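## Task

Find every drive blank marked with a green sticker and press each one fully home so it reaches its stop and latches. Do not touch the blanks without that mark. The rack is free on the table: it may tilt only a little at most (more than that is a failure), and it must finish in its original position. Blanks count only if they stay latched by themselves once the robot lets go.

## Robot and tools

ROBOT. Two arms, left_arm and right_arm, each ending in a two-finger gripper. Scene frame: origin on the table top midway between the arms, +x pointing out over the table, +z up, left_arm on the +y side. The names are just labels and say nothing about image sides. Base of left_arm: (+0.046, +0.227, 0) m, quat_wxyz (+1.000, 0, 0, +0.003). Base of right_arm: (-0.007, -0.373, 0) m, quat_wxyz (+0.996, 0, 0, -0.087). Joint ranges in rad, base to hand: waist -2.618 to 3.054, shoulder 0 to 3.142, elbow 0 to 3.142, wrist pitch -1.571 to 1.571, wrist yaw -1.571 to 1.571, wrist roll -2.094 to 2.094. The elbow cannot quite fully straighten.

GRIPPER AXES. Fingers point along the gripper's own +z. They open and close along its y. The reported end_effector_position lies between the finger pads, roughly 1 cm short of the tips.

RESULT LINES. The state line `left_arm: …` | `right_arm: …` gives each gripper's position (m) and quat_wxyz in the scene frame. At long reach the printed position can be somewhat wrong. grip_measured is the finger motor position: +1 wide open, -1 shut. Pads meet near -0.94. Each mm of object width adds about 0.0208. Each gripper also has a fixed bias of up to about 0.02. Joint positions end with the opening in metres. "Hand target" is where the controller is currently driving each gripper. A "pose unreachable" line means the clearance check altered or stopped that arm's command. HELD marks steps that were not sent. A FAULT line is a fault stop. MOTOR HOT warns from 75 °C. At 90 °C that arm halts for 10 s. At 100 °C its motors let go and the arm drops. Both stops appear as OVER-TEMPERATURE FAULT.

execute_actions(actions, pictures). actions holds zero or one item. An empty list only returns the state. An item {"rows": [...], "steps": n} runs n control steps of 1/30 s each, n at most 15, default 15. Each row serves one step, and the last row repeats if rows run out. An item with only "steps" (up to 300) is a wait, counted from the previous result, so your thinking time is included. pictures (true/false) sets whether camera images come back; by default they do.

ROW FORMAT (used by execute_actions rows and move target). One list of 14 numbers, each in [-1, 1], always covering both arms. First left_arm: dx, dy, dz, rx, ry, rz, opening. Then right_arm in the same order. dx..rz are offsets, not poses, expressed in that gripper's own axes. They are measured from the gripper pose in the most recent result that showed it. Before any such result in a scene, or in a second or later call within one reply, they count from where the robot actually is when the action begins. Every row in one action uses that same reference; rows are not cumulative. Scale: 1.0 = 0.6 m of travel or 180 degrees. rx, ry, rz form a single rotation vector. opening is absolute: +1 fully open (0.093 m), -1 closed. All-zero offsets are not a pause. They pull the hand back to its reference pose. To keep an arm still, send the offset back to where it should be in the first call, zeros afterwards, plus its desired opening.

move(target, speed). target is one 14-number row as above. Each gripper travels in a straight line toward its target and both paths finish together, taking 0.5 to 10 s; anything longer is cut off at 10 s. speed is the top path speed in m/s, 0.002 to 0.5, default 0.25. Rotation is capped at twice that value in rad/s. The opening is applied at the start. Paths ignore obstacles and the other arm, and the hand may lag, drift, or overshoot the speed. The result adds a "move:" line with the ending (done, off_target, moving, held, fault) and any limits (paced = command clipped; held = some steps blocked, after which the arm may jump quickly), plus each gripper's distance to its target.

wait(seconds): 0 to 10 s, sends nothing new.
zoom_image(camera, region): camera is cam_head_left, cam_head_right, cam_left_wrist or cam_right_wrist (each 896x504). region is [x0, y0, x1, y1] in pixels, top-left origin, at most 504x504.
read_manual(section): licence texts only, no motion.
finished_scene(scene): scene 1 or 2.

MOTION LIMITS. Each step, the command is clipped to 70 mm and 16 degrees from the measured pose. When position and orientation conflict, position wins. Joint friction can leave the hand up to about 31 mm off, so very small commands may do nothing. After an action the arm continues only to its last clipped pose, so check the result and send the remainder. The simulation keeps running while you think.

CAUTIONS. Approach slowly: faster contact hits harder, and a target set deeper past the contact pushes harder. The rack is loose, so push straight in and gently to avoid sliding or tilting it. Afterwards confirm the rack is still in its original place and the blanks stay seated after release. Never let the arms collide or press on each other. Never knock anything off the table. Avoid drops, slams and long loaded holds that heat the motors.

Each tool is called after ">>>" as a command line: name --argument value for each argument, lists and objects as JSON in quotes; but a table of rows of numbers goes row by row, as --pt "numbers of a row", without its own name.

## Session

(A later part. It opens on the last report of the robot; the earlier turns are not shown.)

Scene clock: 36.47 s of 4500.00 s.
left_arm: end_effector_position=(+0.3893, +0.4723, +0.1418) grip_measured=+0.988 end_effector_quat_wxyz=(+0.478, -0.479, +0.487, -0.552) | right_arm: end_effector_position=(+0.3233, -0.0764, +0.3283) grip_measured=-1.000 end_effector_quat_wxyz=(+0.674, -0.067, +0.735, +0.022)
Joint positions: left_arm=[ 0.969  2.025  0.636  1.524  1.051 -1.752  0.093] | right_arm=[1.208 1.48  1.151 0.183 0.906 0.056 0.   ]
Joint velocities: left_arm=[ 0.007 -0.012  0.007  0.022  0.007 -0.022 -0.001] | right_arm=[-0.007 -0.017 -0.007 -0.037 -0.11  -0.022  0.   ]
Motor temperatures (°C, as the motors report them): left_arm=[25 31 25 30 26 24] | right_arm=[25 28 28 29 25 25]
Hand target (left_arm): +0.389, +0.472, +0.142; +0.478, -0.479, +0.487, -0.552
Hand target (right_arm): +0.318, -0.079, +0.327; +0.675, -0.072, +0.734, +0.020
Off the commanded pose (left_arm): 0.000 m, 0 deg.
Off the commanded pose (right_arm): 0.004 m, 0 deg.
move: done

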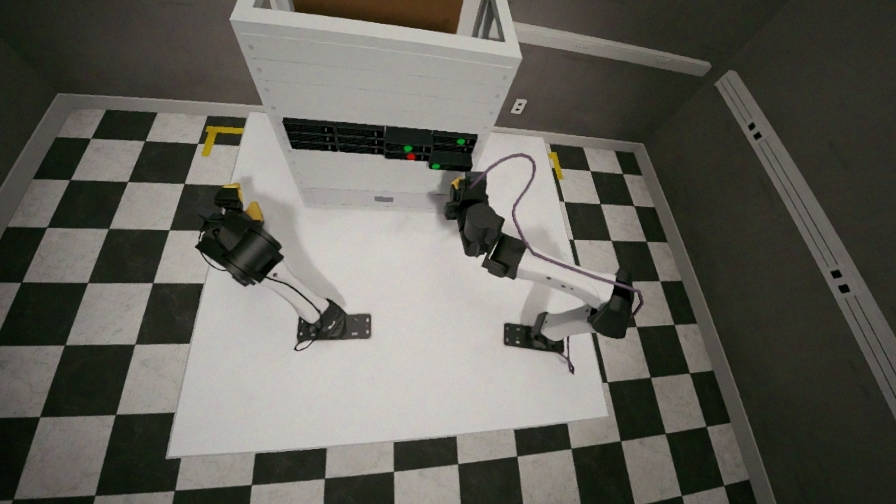

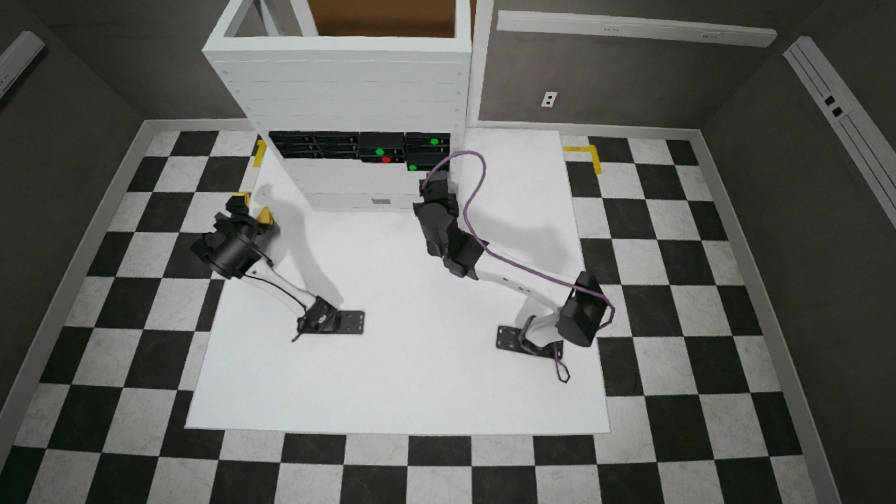

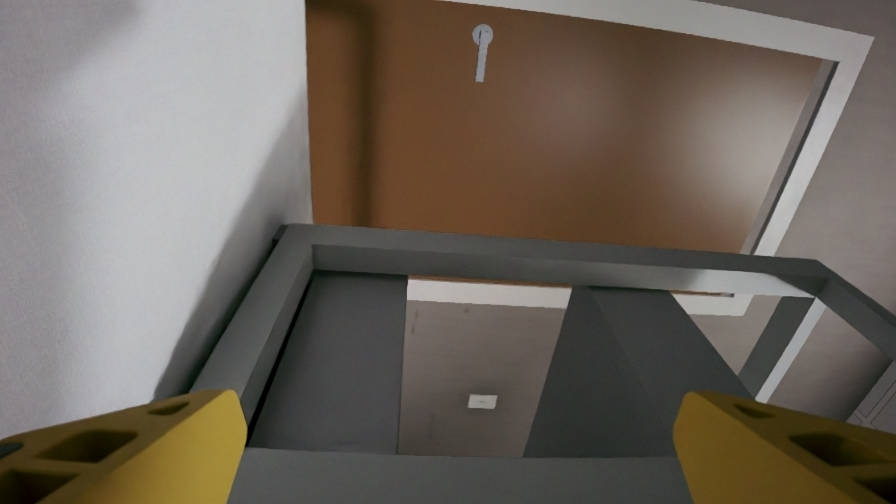

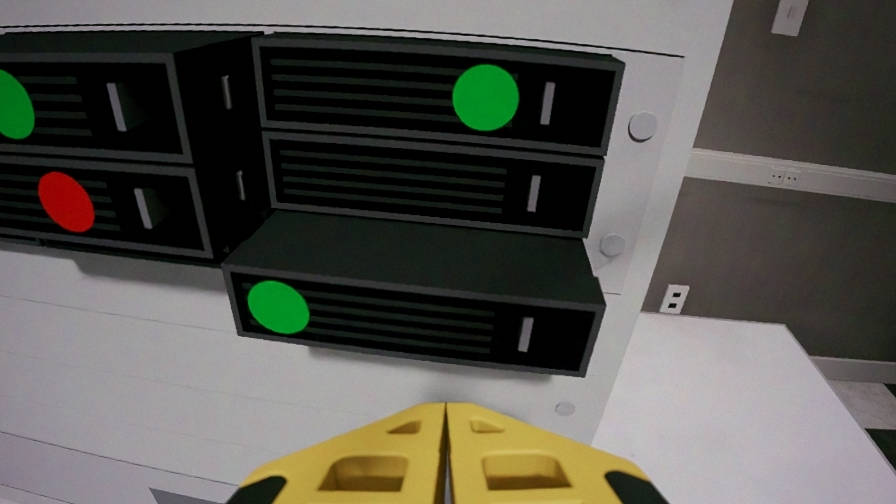

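Flush. Next the bottom one.

>>> move --target '[0,0,0,0,0,0,1,0.03,0.02,0.03,0.035,-0.025,0.02,-1]' --speed 0.1

>>> move --target '[0,0,0,0,0,0,1,0.005,0,0.175,0,0,0,-1]' --speed 0.03

>>> move --target '[0,0,0,0,0,0,1,0,0,-0.13,0,0,0,-1]' --speed 0.15

>>> move --target '[0,0,0,0,0,0,1,-0.11,0.17,0,0,0.12,0,-1]'

Scene clock: 41.40 s of 4500.00 s.
left_arm: end_effector_position=(+0.3893, +0.4723, +0.1418) grip_measured=+0.988 end_effector_quat_wxyz=(+0.478, -0.479, +0.487, -0.552) | right_arm: end_effector_position=(+0.3399, -0.0704, +0.3252) grip_measured=-1.000 end_effector_quat_wxyz=(+0.712, +0.010, +0.702, +0.018)
Joint positions: left_arm=[ 0.969  2.025  0.636  1.524  1.051 -1.752  0.093] | right_arm=[1.208 1.607 1.142 0.49  1.023 0.018 0.   ]
Joint velocities: left_arm=[ 0.002  0.002  0.017  0.022 -0.051  0.007  0.002] | right_arm=[-0.002 -0.002 -0.007  0.022 -0.081  0.037  0.   ]
Motor temperatures (°C, as the motors report them): left_arm=[25 32 26 31 26 24] | right_arm=[25 29 28 29 25 25]
Hand target (left_arm): +0.389, +0.472, +0.142; +0.478, -0.479, +0.487, -0.552
Hand target (right_arm): +0.338, -0.065, +0.308; +0.705, -0.007, +0.709, +0.005
Off the commanded pose (left_arm): 0.000 m, 0 deg.
Off the commanded pose (right_arm): 0.019 m, 3 deg.
After step 90, 0.60 s passed at rest.
move: off_target (right_arm)

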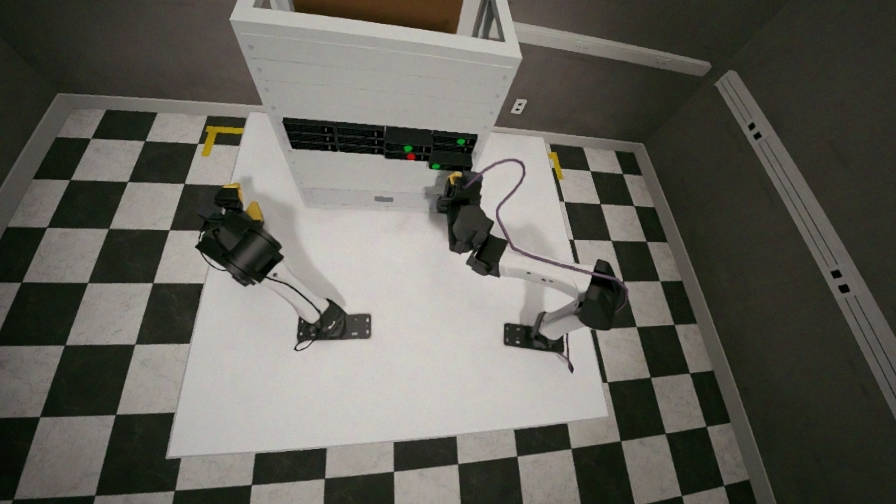

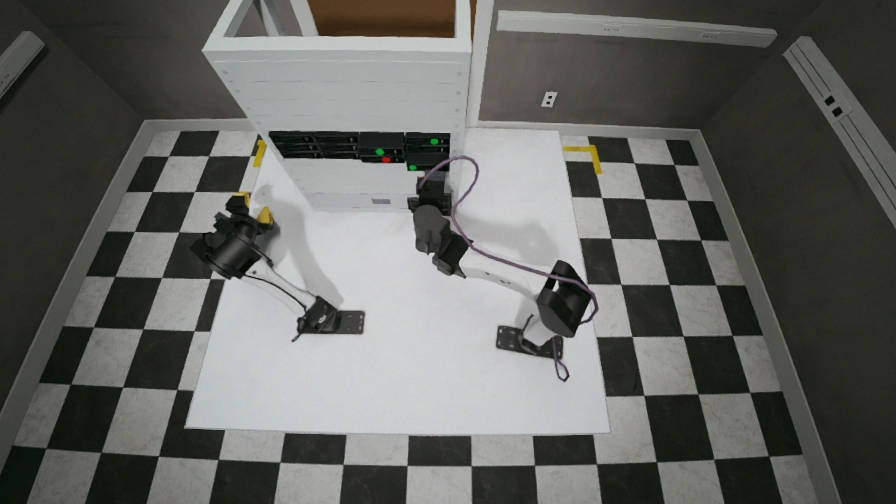

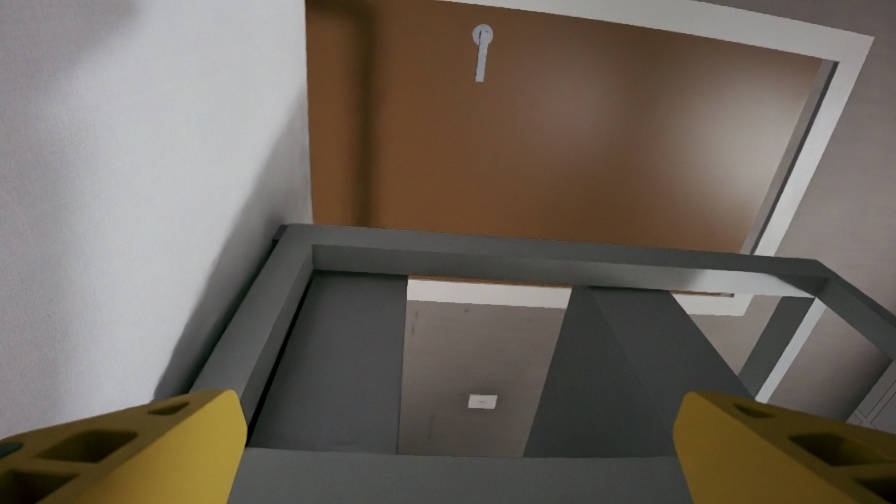

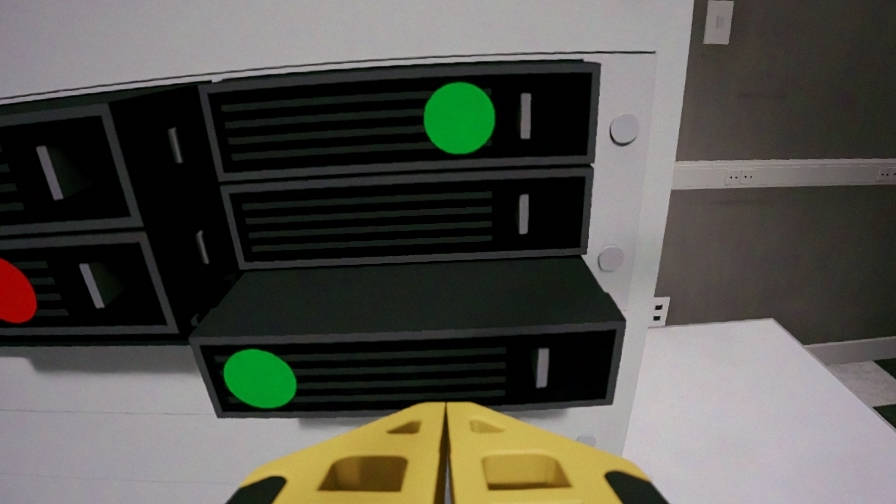

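Scene clock: 45.13 s of 4500.00 s.
left_arm: end_effector_position=(+0.3893, +0.4723, +0.1418) grip_measured=+0.988 end_effector_quat_wxyz=(+0.478, -0.479, +0.487, -0.552) | right_arm: end_effector_position=(+0.4025, -0.0737, +0.3291) grip_measured=-1.000 end_effector_quat_wxyz=(+0.706, +0.016, +0.708, -0.004)
Joint positions: left_arm=[ 0.969  2.025  0.636  1.524  1.051 -1.752  0.093] | right_arm=[1.073 1.743 1.33  0.407 0.927 0.022 0.   ]
Joint velocities: left_arm=[-0.002  0.002  0.002  0.066 -0.037  0.022 -0.   ] | right_arm=[-0.002 -0.007 -0.017 -0.081 -0.081  0.022  0.   ]
Motor temperatures (°C, as the motors report them): left_arm=[25 32 26 31 26 24] | right_arm=[26 29 29 29 25 25]
Hand target (left_arm): +0.389, +0.472, +0.142; +0.478, -0.479, +0.487, -0.552
Hand target (right_arm): +0.439, -0.075, +0.322; +0.710, +0.011, +0.704, +0.017
Off the commanded pose (left_arm): 0.000 m, 0 deg.
Off the commanded pose (right_arm): 0.043 m, 3 deg.
move: off_target (right_arm)

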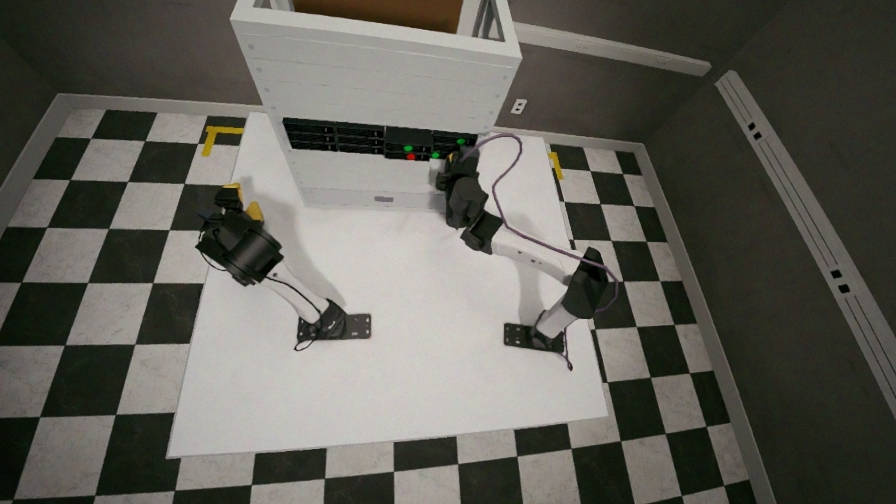

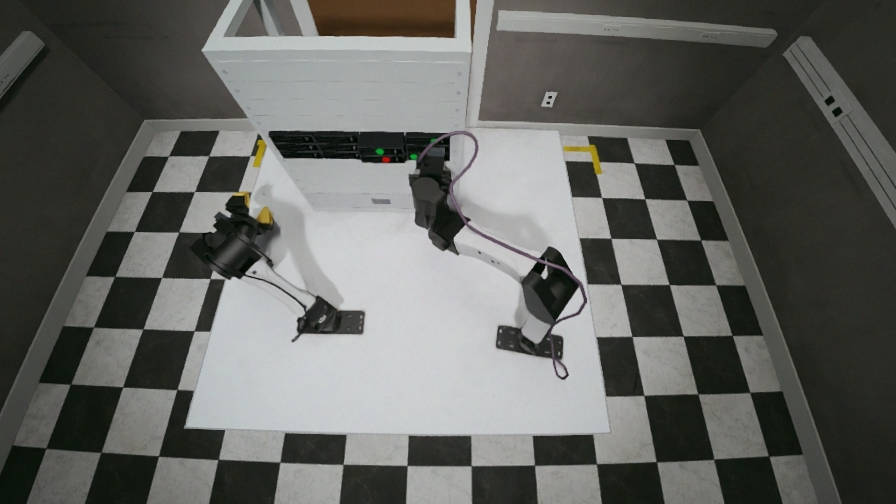

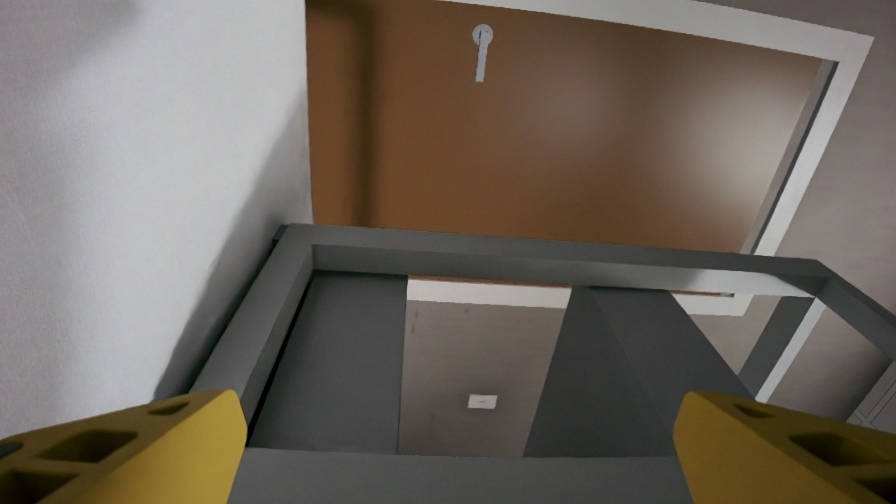

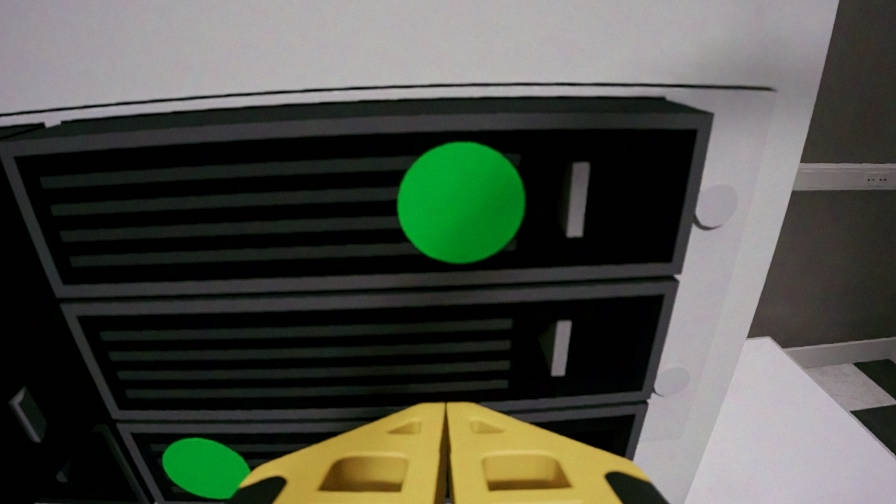

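Scene clock: 46.17 s of 4500.00 s.
left_arm: end_effector_position=(+0.3893, +0.4723, +0.1418) grip_measured=+0.988 end_effector_quat_wxyz=(+0.478, -0.479, +0.487, -0.552) | right_arm: end_effector_position=(+0.3285, -0.0675, +0.3315) grip_measured=-1.000 end_effector_quat_wxyz=(+0.706, +0.015, +0.708, -0.003)
Joint positions: left_arm=[ 0.969  2.025  0.636  1.524  1.051 -1.752  0.093] | right_arm=[1.25  1.607 1.187 0.416 1.102 0.022 0.   ]
Joint velocities: left_arm=[-0.002 -0.007  0.002 -0.022 -0.007 -0.022 -0.001] | right_arm=[ 0.007 -0.012  0.007  0.037  0.051  0.037  0.   ]
Motor temperatures (°C, as the motors report them): left_arm=[25 32 26 31 26 24] | right_arm=[26 29 29 29 25 25]
Hand target (left_arm): +0.389, +0.472, +0.142; +0.478, -0.479, +0.487, -0.552
Hand target (right_arm): +0.324, -0.071, +0.330; +0.706, +0.015, +0.708, -0.004
Off the commanded pose (left_arm): 0.000 m, 0 deg.
Off the commanded pose (right_arm): 0.006 m, 0 deg.
move: done

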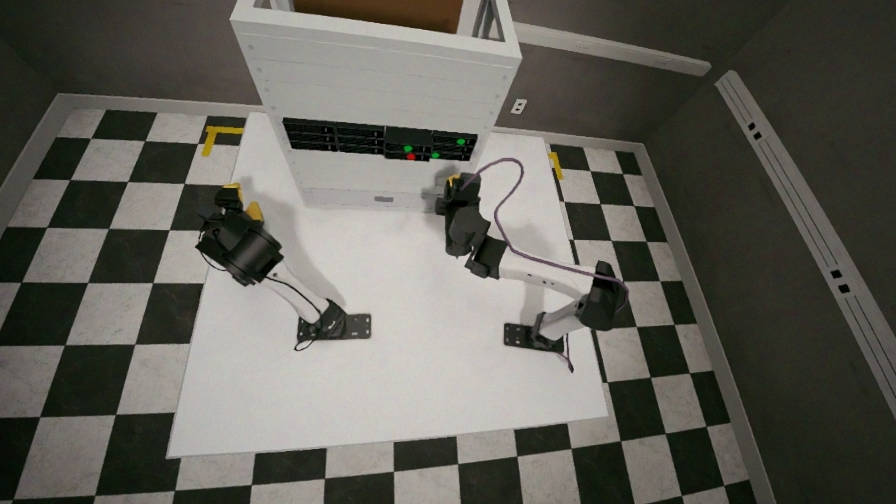

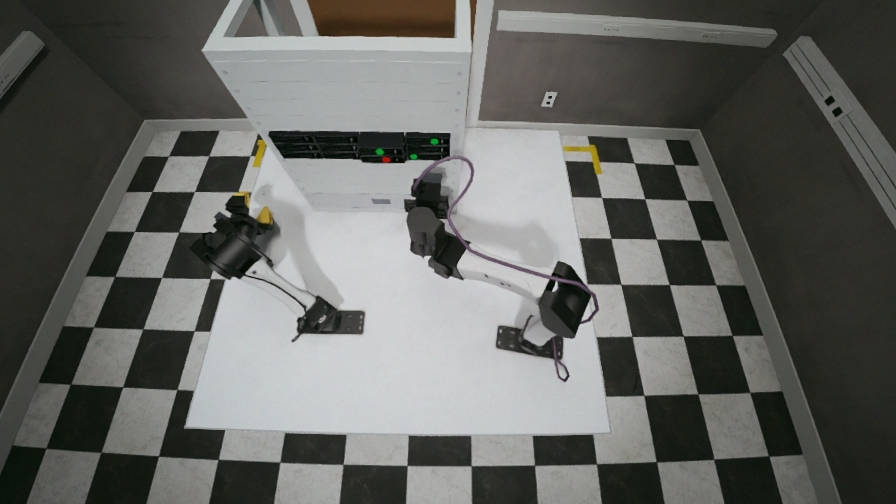

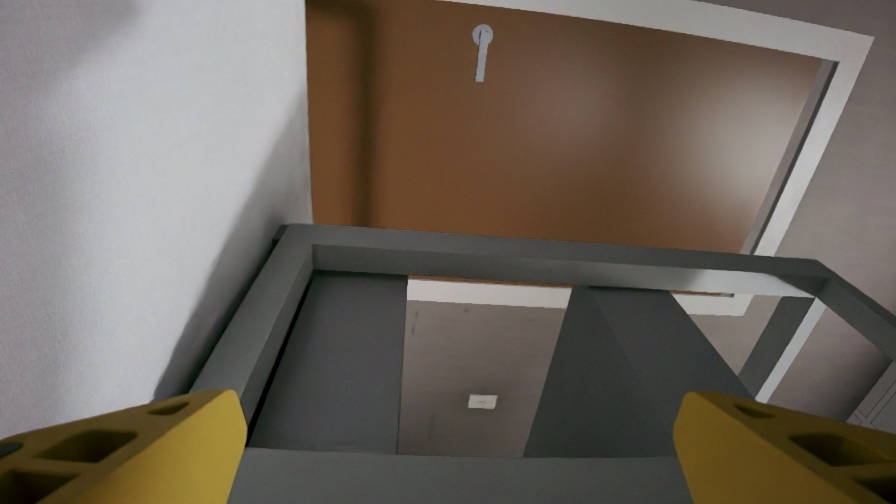

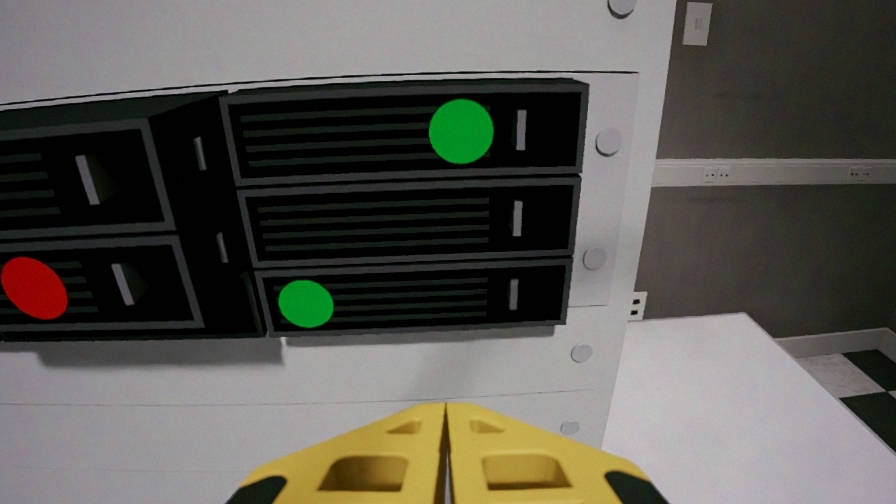

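Scene clock: 48.10 s of 4500.00 s.
left_arm: end_effector_position=(+0.3893, +0.4723, +0.1418) grip_measured=+0.988 end_effector_quat_wxyz=(+0.478, -0.479, +0.487, -0.552) | right_arm: end_effector_position=(+0.3325, +0.0305, +0.4081) grip_measured=-1.000 end_effector_quat_wxyz=(+0.604, +0.003, +0.796, +0.031)
Joint positions: left_arm=[ 0.969  2.025  0.636  1.524  1.051 -1.752  0.093] | right_arm=[ 1.323  2.285  2.833 -1.101  1.034  0.541  0.   ]
Joint velocities: left_arm=[ 0.022 -0.002  0.002  0.037 -0.037  0.007  0.   ] | right_arm=[ 0.002 -0.022 -0.002 -0.007 -0.066 -0.022  0.   ]
Motor temperatures (°C, as the motors report them): left_arm=[25 32 26 31 26 24] | right_arm=[25 29 29 29 25 25]
Hand target (left_arm): +0.389, +0.472, +0.142; +0.478, -0.479, +0.487, -0.552
Hand target (right_arm): +0.333, +0.037, +0.398; +0.598, -0.003, +0.801, +0.028
Off the commanded pose (left_arm): 0.000 m, 0 deg.
Off the commanded pose (right_arm): 0.009 m, 7 deg.
elbow stopped short (right arm): the move would have taken joint 3 (elbow) straighter than the controller allows; a more bent joint 3 avoids this.
move: off_target (right_arm)

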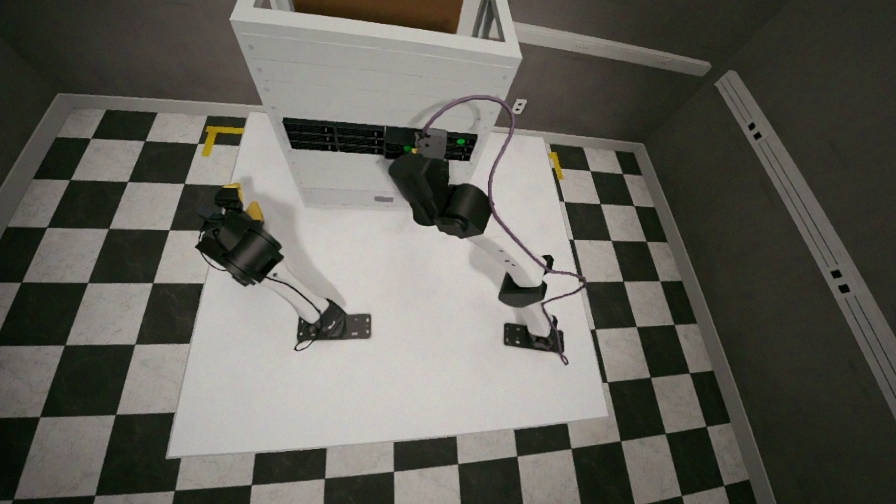

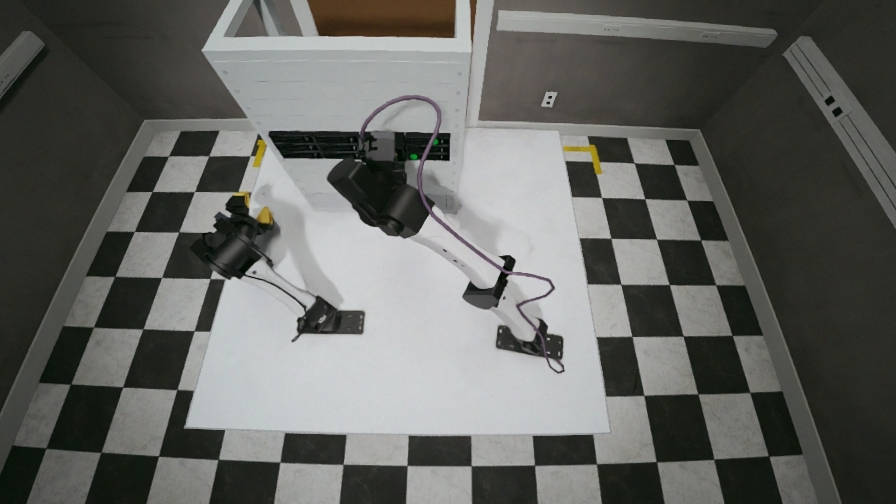

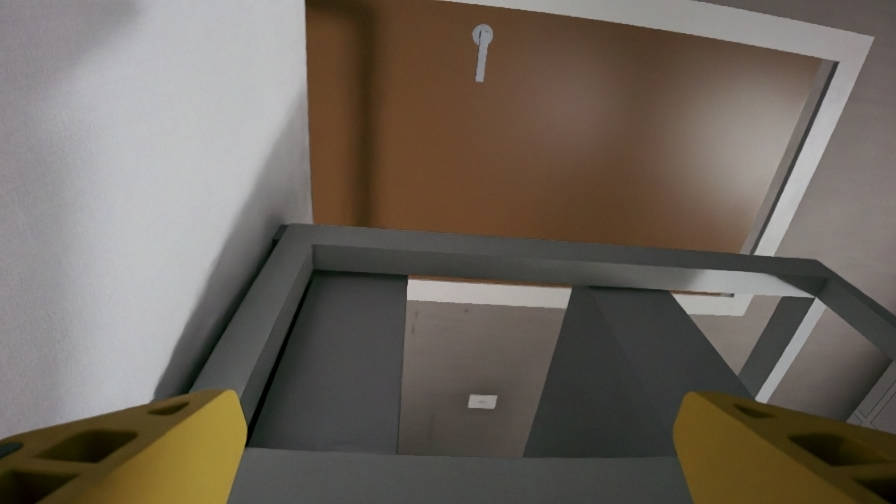

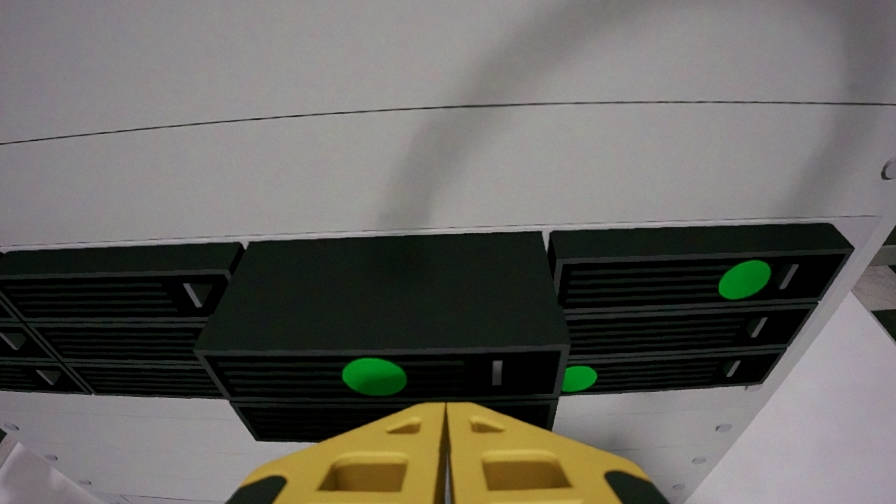

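>>> move --target '[0,0,0,0,0,0,-1,0.1,-0.55,-0.1,0,0,0,-1]'

>>> move --target '[0.735,-0.355,-0.05,-0.136,0.089,0.507,-1,0,0,0,0,0,0,-1]'

Scene clock: 52.63 s of 4500.00 s.
left_arm: end_effector_position=(+0.3893, +0.4723, +0.1418) grip_measured=-1.000 end_effector_quat_wxyz=(+0.478, -0.479, +0.487, -0.552) | right_arm: end_effector_position=(+0.2709, -0.3000, +0.3580) grip_measured=-1.000 end_effector_quat_wxyz=(+0.605, +0.007, +0.796, +0.037)
Joint positions: left_arm=[ 0.969  2.025  0.636  1.524  1.051 -1.752  0.   ] | right_arm=[ 0.681  0.816  1.066 -0.548  0.438  0.199  0.   ]
Joint velocities: left_arm=[-0.012  0.007 -0.017 -0.022  0.051 -0.037  0.   ] | right_arm=[-0.007 -0.007  0.002 -0.051 -0.051  0.051  0.   ]
Motor temperatures (°C, as the motors report them): left_arm=[25 33 26 31 26 24] | right_arm=[25 30 29 29 25 25]
Hand target (left_arm): +0.389, +0.472, +0.142; +0.478, -0.479, +0.487, -0.552
Hand target (right_arm): +0.270, -0.302, +0.353; +0.603, +0.004, +0.797, +0.033
Off the commanded pose (left_arm): 0.000 m, 0 deg.
Off the commanded pose (right_arm): 0.009 m, 1 deg.
move: done

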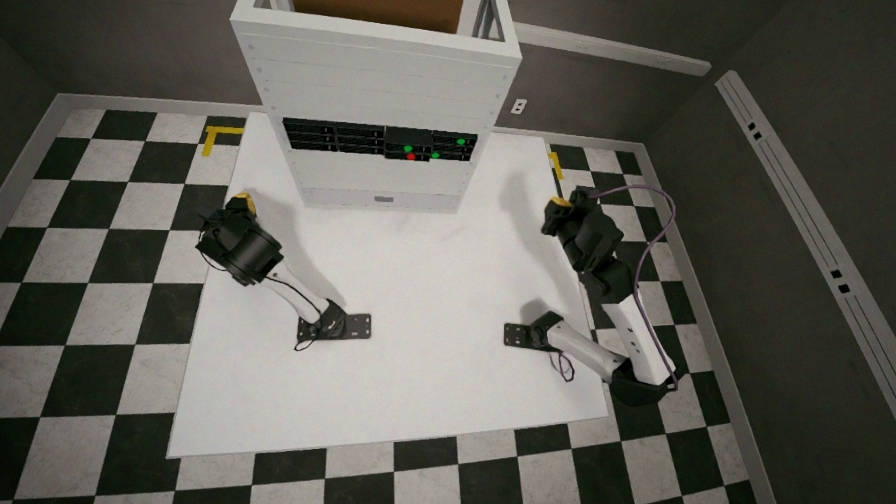

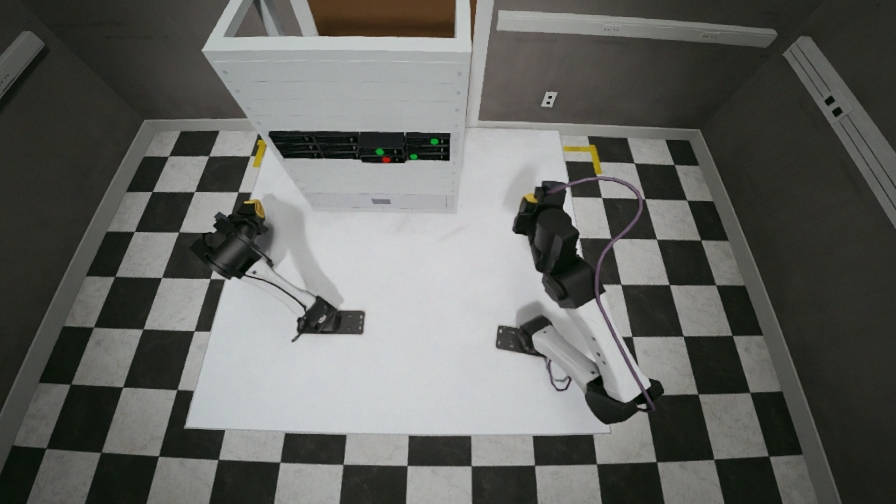

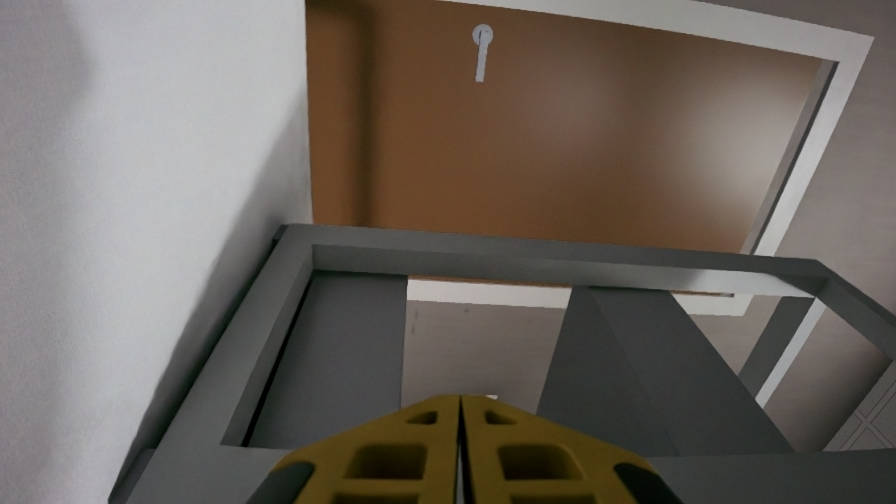

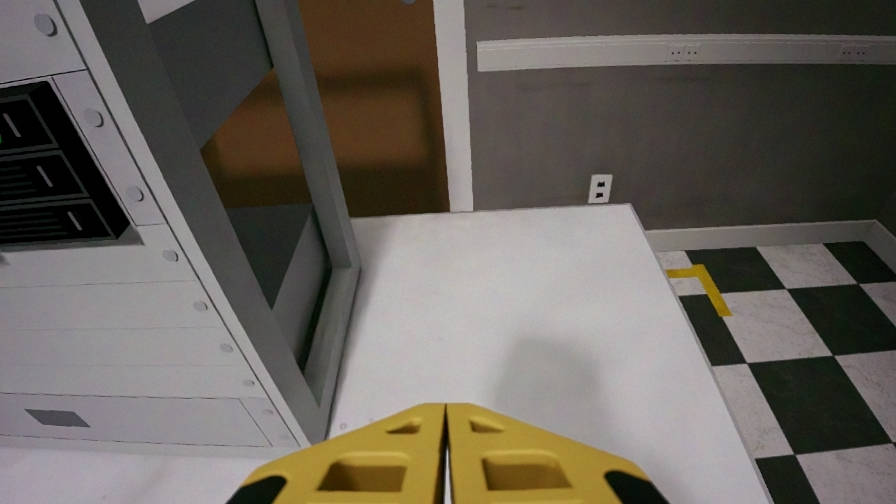

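Scene clock: 56.77 s of 4500.00 s.
left_arm: end_effector_position=(+0.3154, +0.0509, +0.3943) grip_measured=-1.000 end_effector_quat_wxyz=(+0.562, -0.006, +0.827, -0.019) | right_arm: end_effector_position=(+0.2709, -0.3000, +0.3580) grip_measured=-1.000 end_effector_quat_wxyz=(+0.605, +0.007, +0.796, +0.037)
Joint positions: left_arm=[-0.998  1.232  1.562 -0.938 -0.869 -0.531  0.   ] | right_arm=[ 0.681  0.816  1.066 -0.548  0.438  0.199  0.   ]
Joint velocities: left_arm=[-0.002  0.007  0.002 -0.022 -0.037 -0.007  0.   ] | right_arm=[-0.007 -0.027 -0.022 -0.037 -0.007 -0.037  0.   ]
Motor temperatures (°C, as the motors report them): left_arm=[25 32 26 31 26 24] | right_arm=[25 29 29 30 25 25]
Hand target (left_arm): +0.316, +0.048, +0.392; +0.557, -0.003, +0.830, -0.010
Hand target (right_arm): +0.271, -0.300, +0.358; +0.605, +0.007, +0.796, +0.037
Off the commanded pose (left_arm): 0.015 m, 2 deg.
Off the commanded pose (right_arm): 0.000 m, 0 deg.
move: off_target (left_arm)

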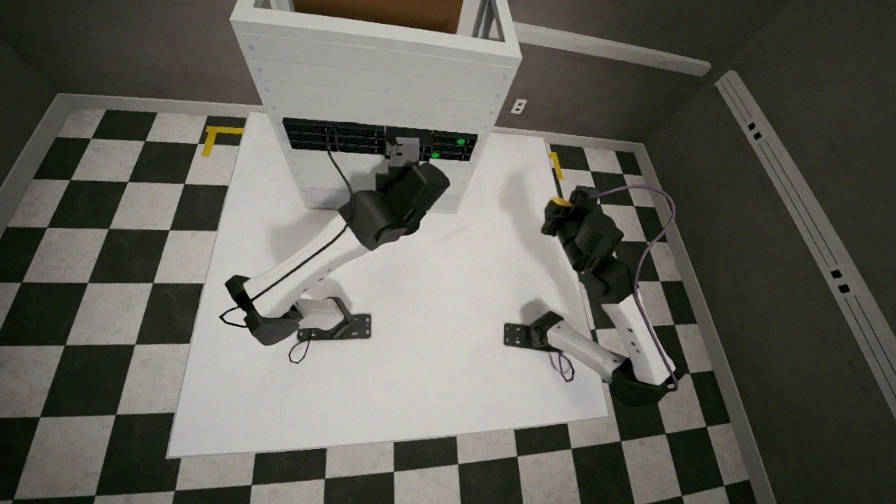

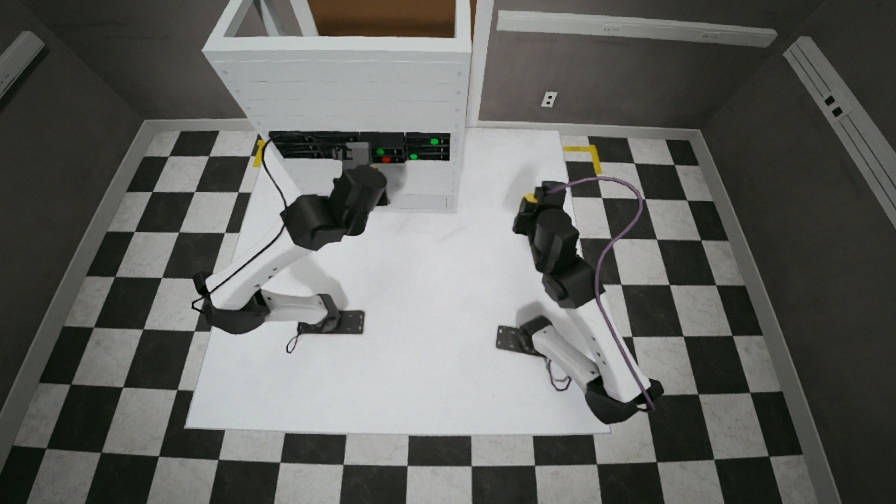

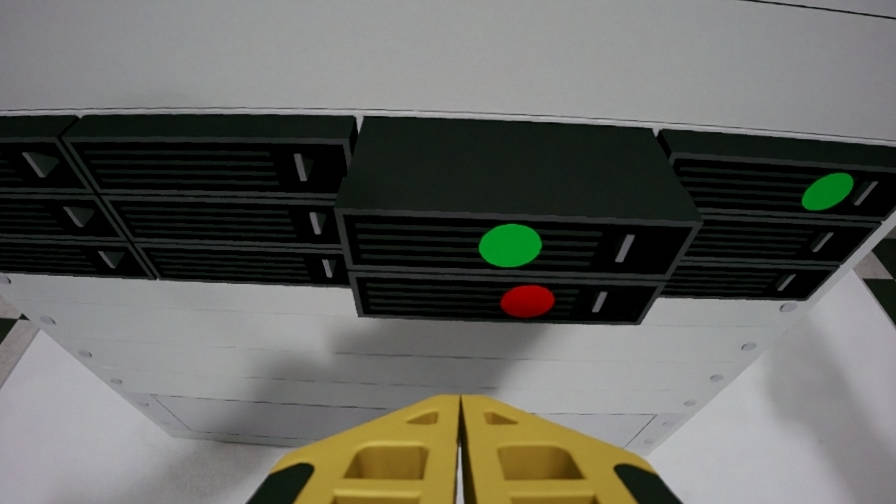

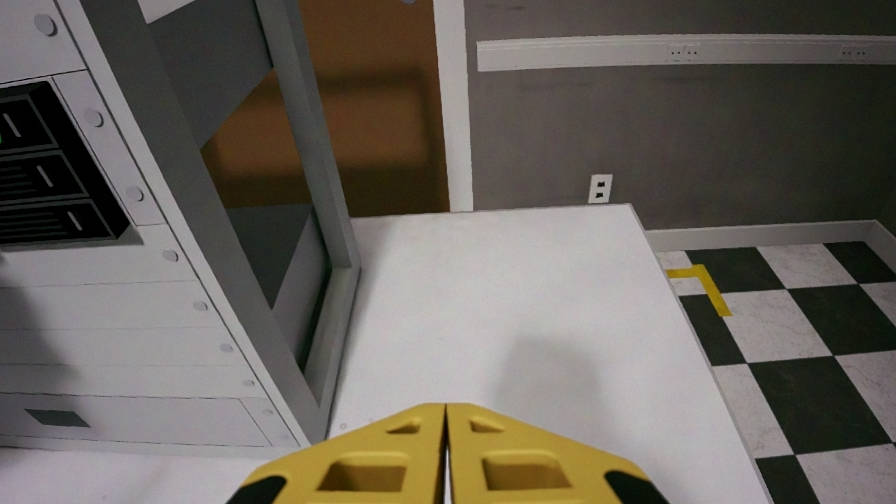

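>>> move --target '[-0.02,-0.025,0.12,0,0,0,-1,0,0,0,0,0,0,-1]' --speed 0.04

Scene clock: 60.37 s of 4500.00 s.
left_arm: end_effector_position=(+0.3721, +0.0454, +0.3910) grip_measured=-1.000 end_effector_quat_wxyz=(+0.568, -0.010, +0.822, -0.020) | right_arm: end_effector_position=(+0.2709, -0.3000, +0.3580) grip_measured=-1.000 end_effector_quat_wxyz=(+0.605, +0.007, +0.796, +0.037)
Joint positions: left_arm=[-0.82   1.325  1.562 -0.73  -0.728 -0.391  0.   ] | right_arm=[ 0.681  0.816  1.066 -0.548  0.438  0.199  0.   ]
Joint velocities: left_arm=[-0.002  0.002  0.017 -0.037 -0.051 -0.037  0.   ] | right_arm=[-0.002 -0.027 -0.022 -0.022 -0.037 -0.081  0.   ]
Motor temperatures (°C, as the motors report them): left_arm=[25 32 27 32 26 24] | right_arm=[25 29 29 30 25 25]
Hand target (left_arm): +0.387, +0.037, +0.379; +0.563, -0.006, +0.826, -0.019
Hand target (right_arm): +0.271, -0.300, +0.358; +0.605, +0.007, +0.796, +0.037
Off the commanded pose (left_arm): 0.021 m, 1 deg.
Off the commanded pose (right_arm): 0.000 m, 0 deg.
move: off_target (left_arm)

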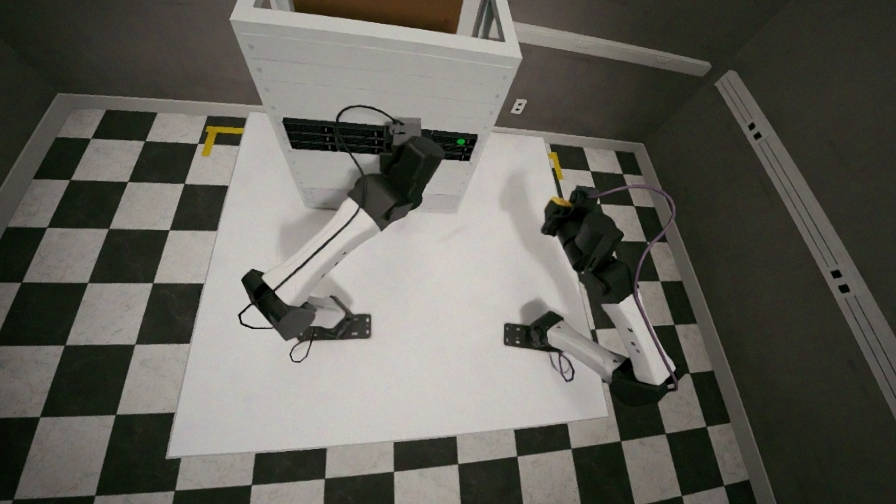

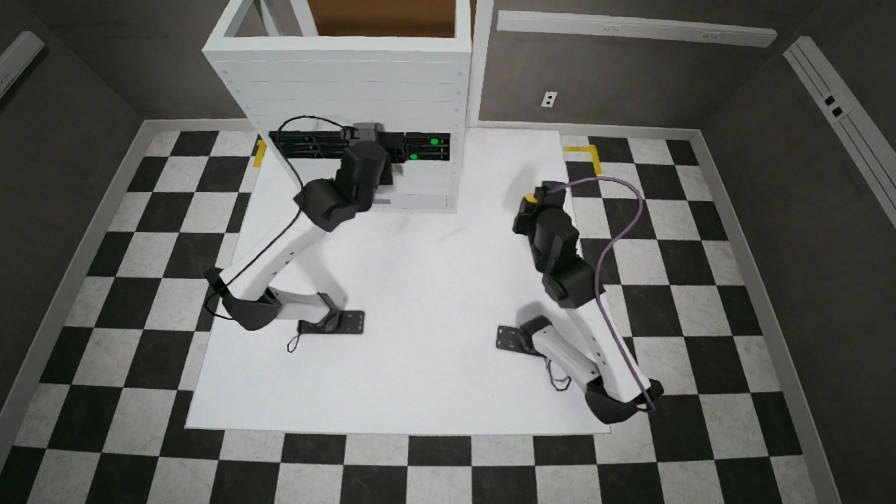

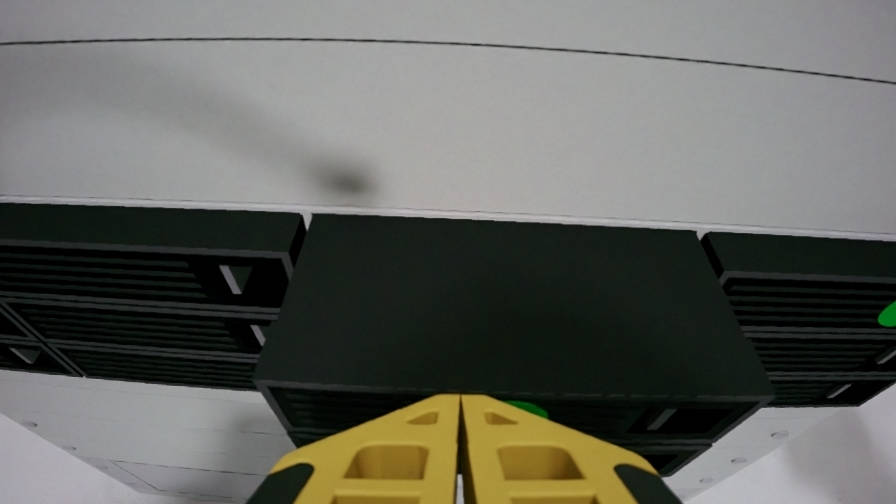

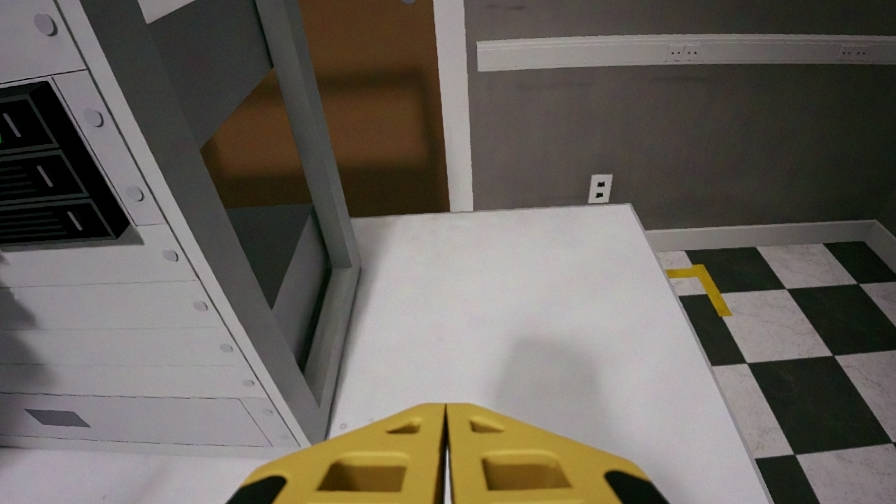

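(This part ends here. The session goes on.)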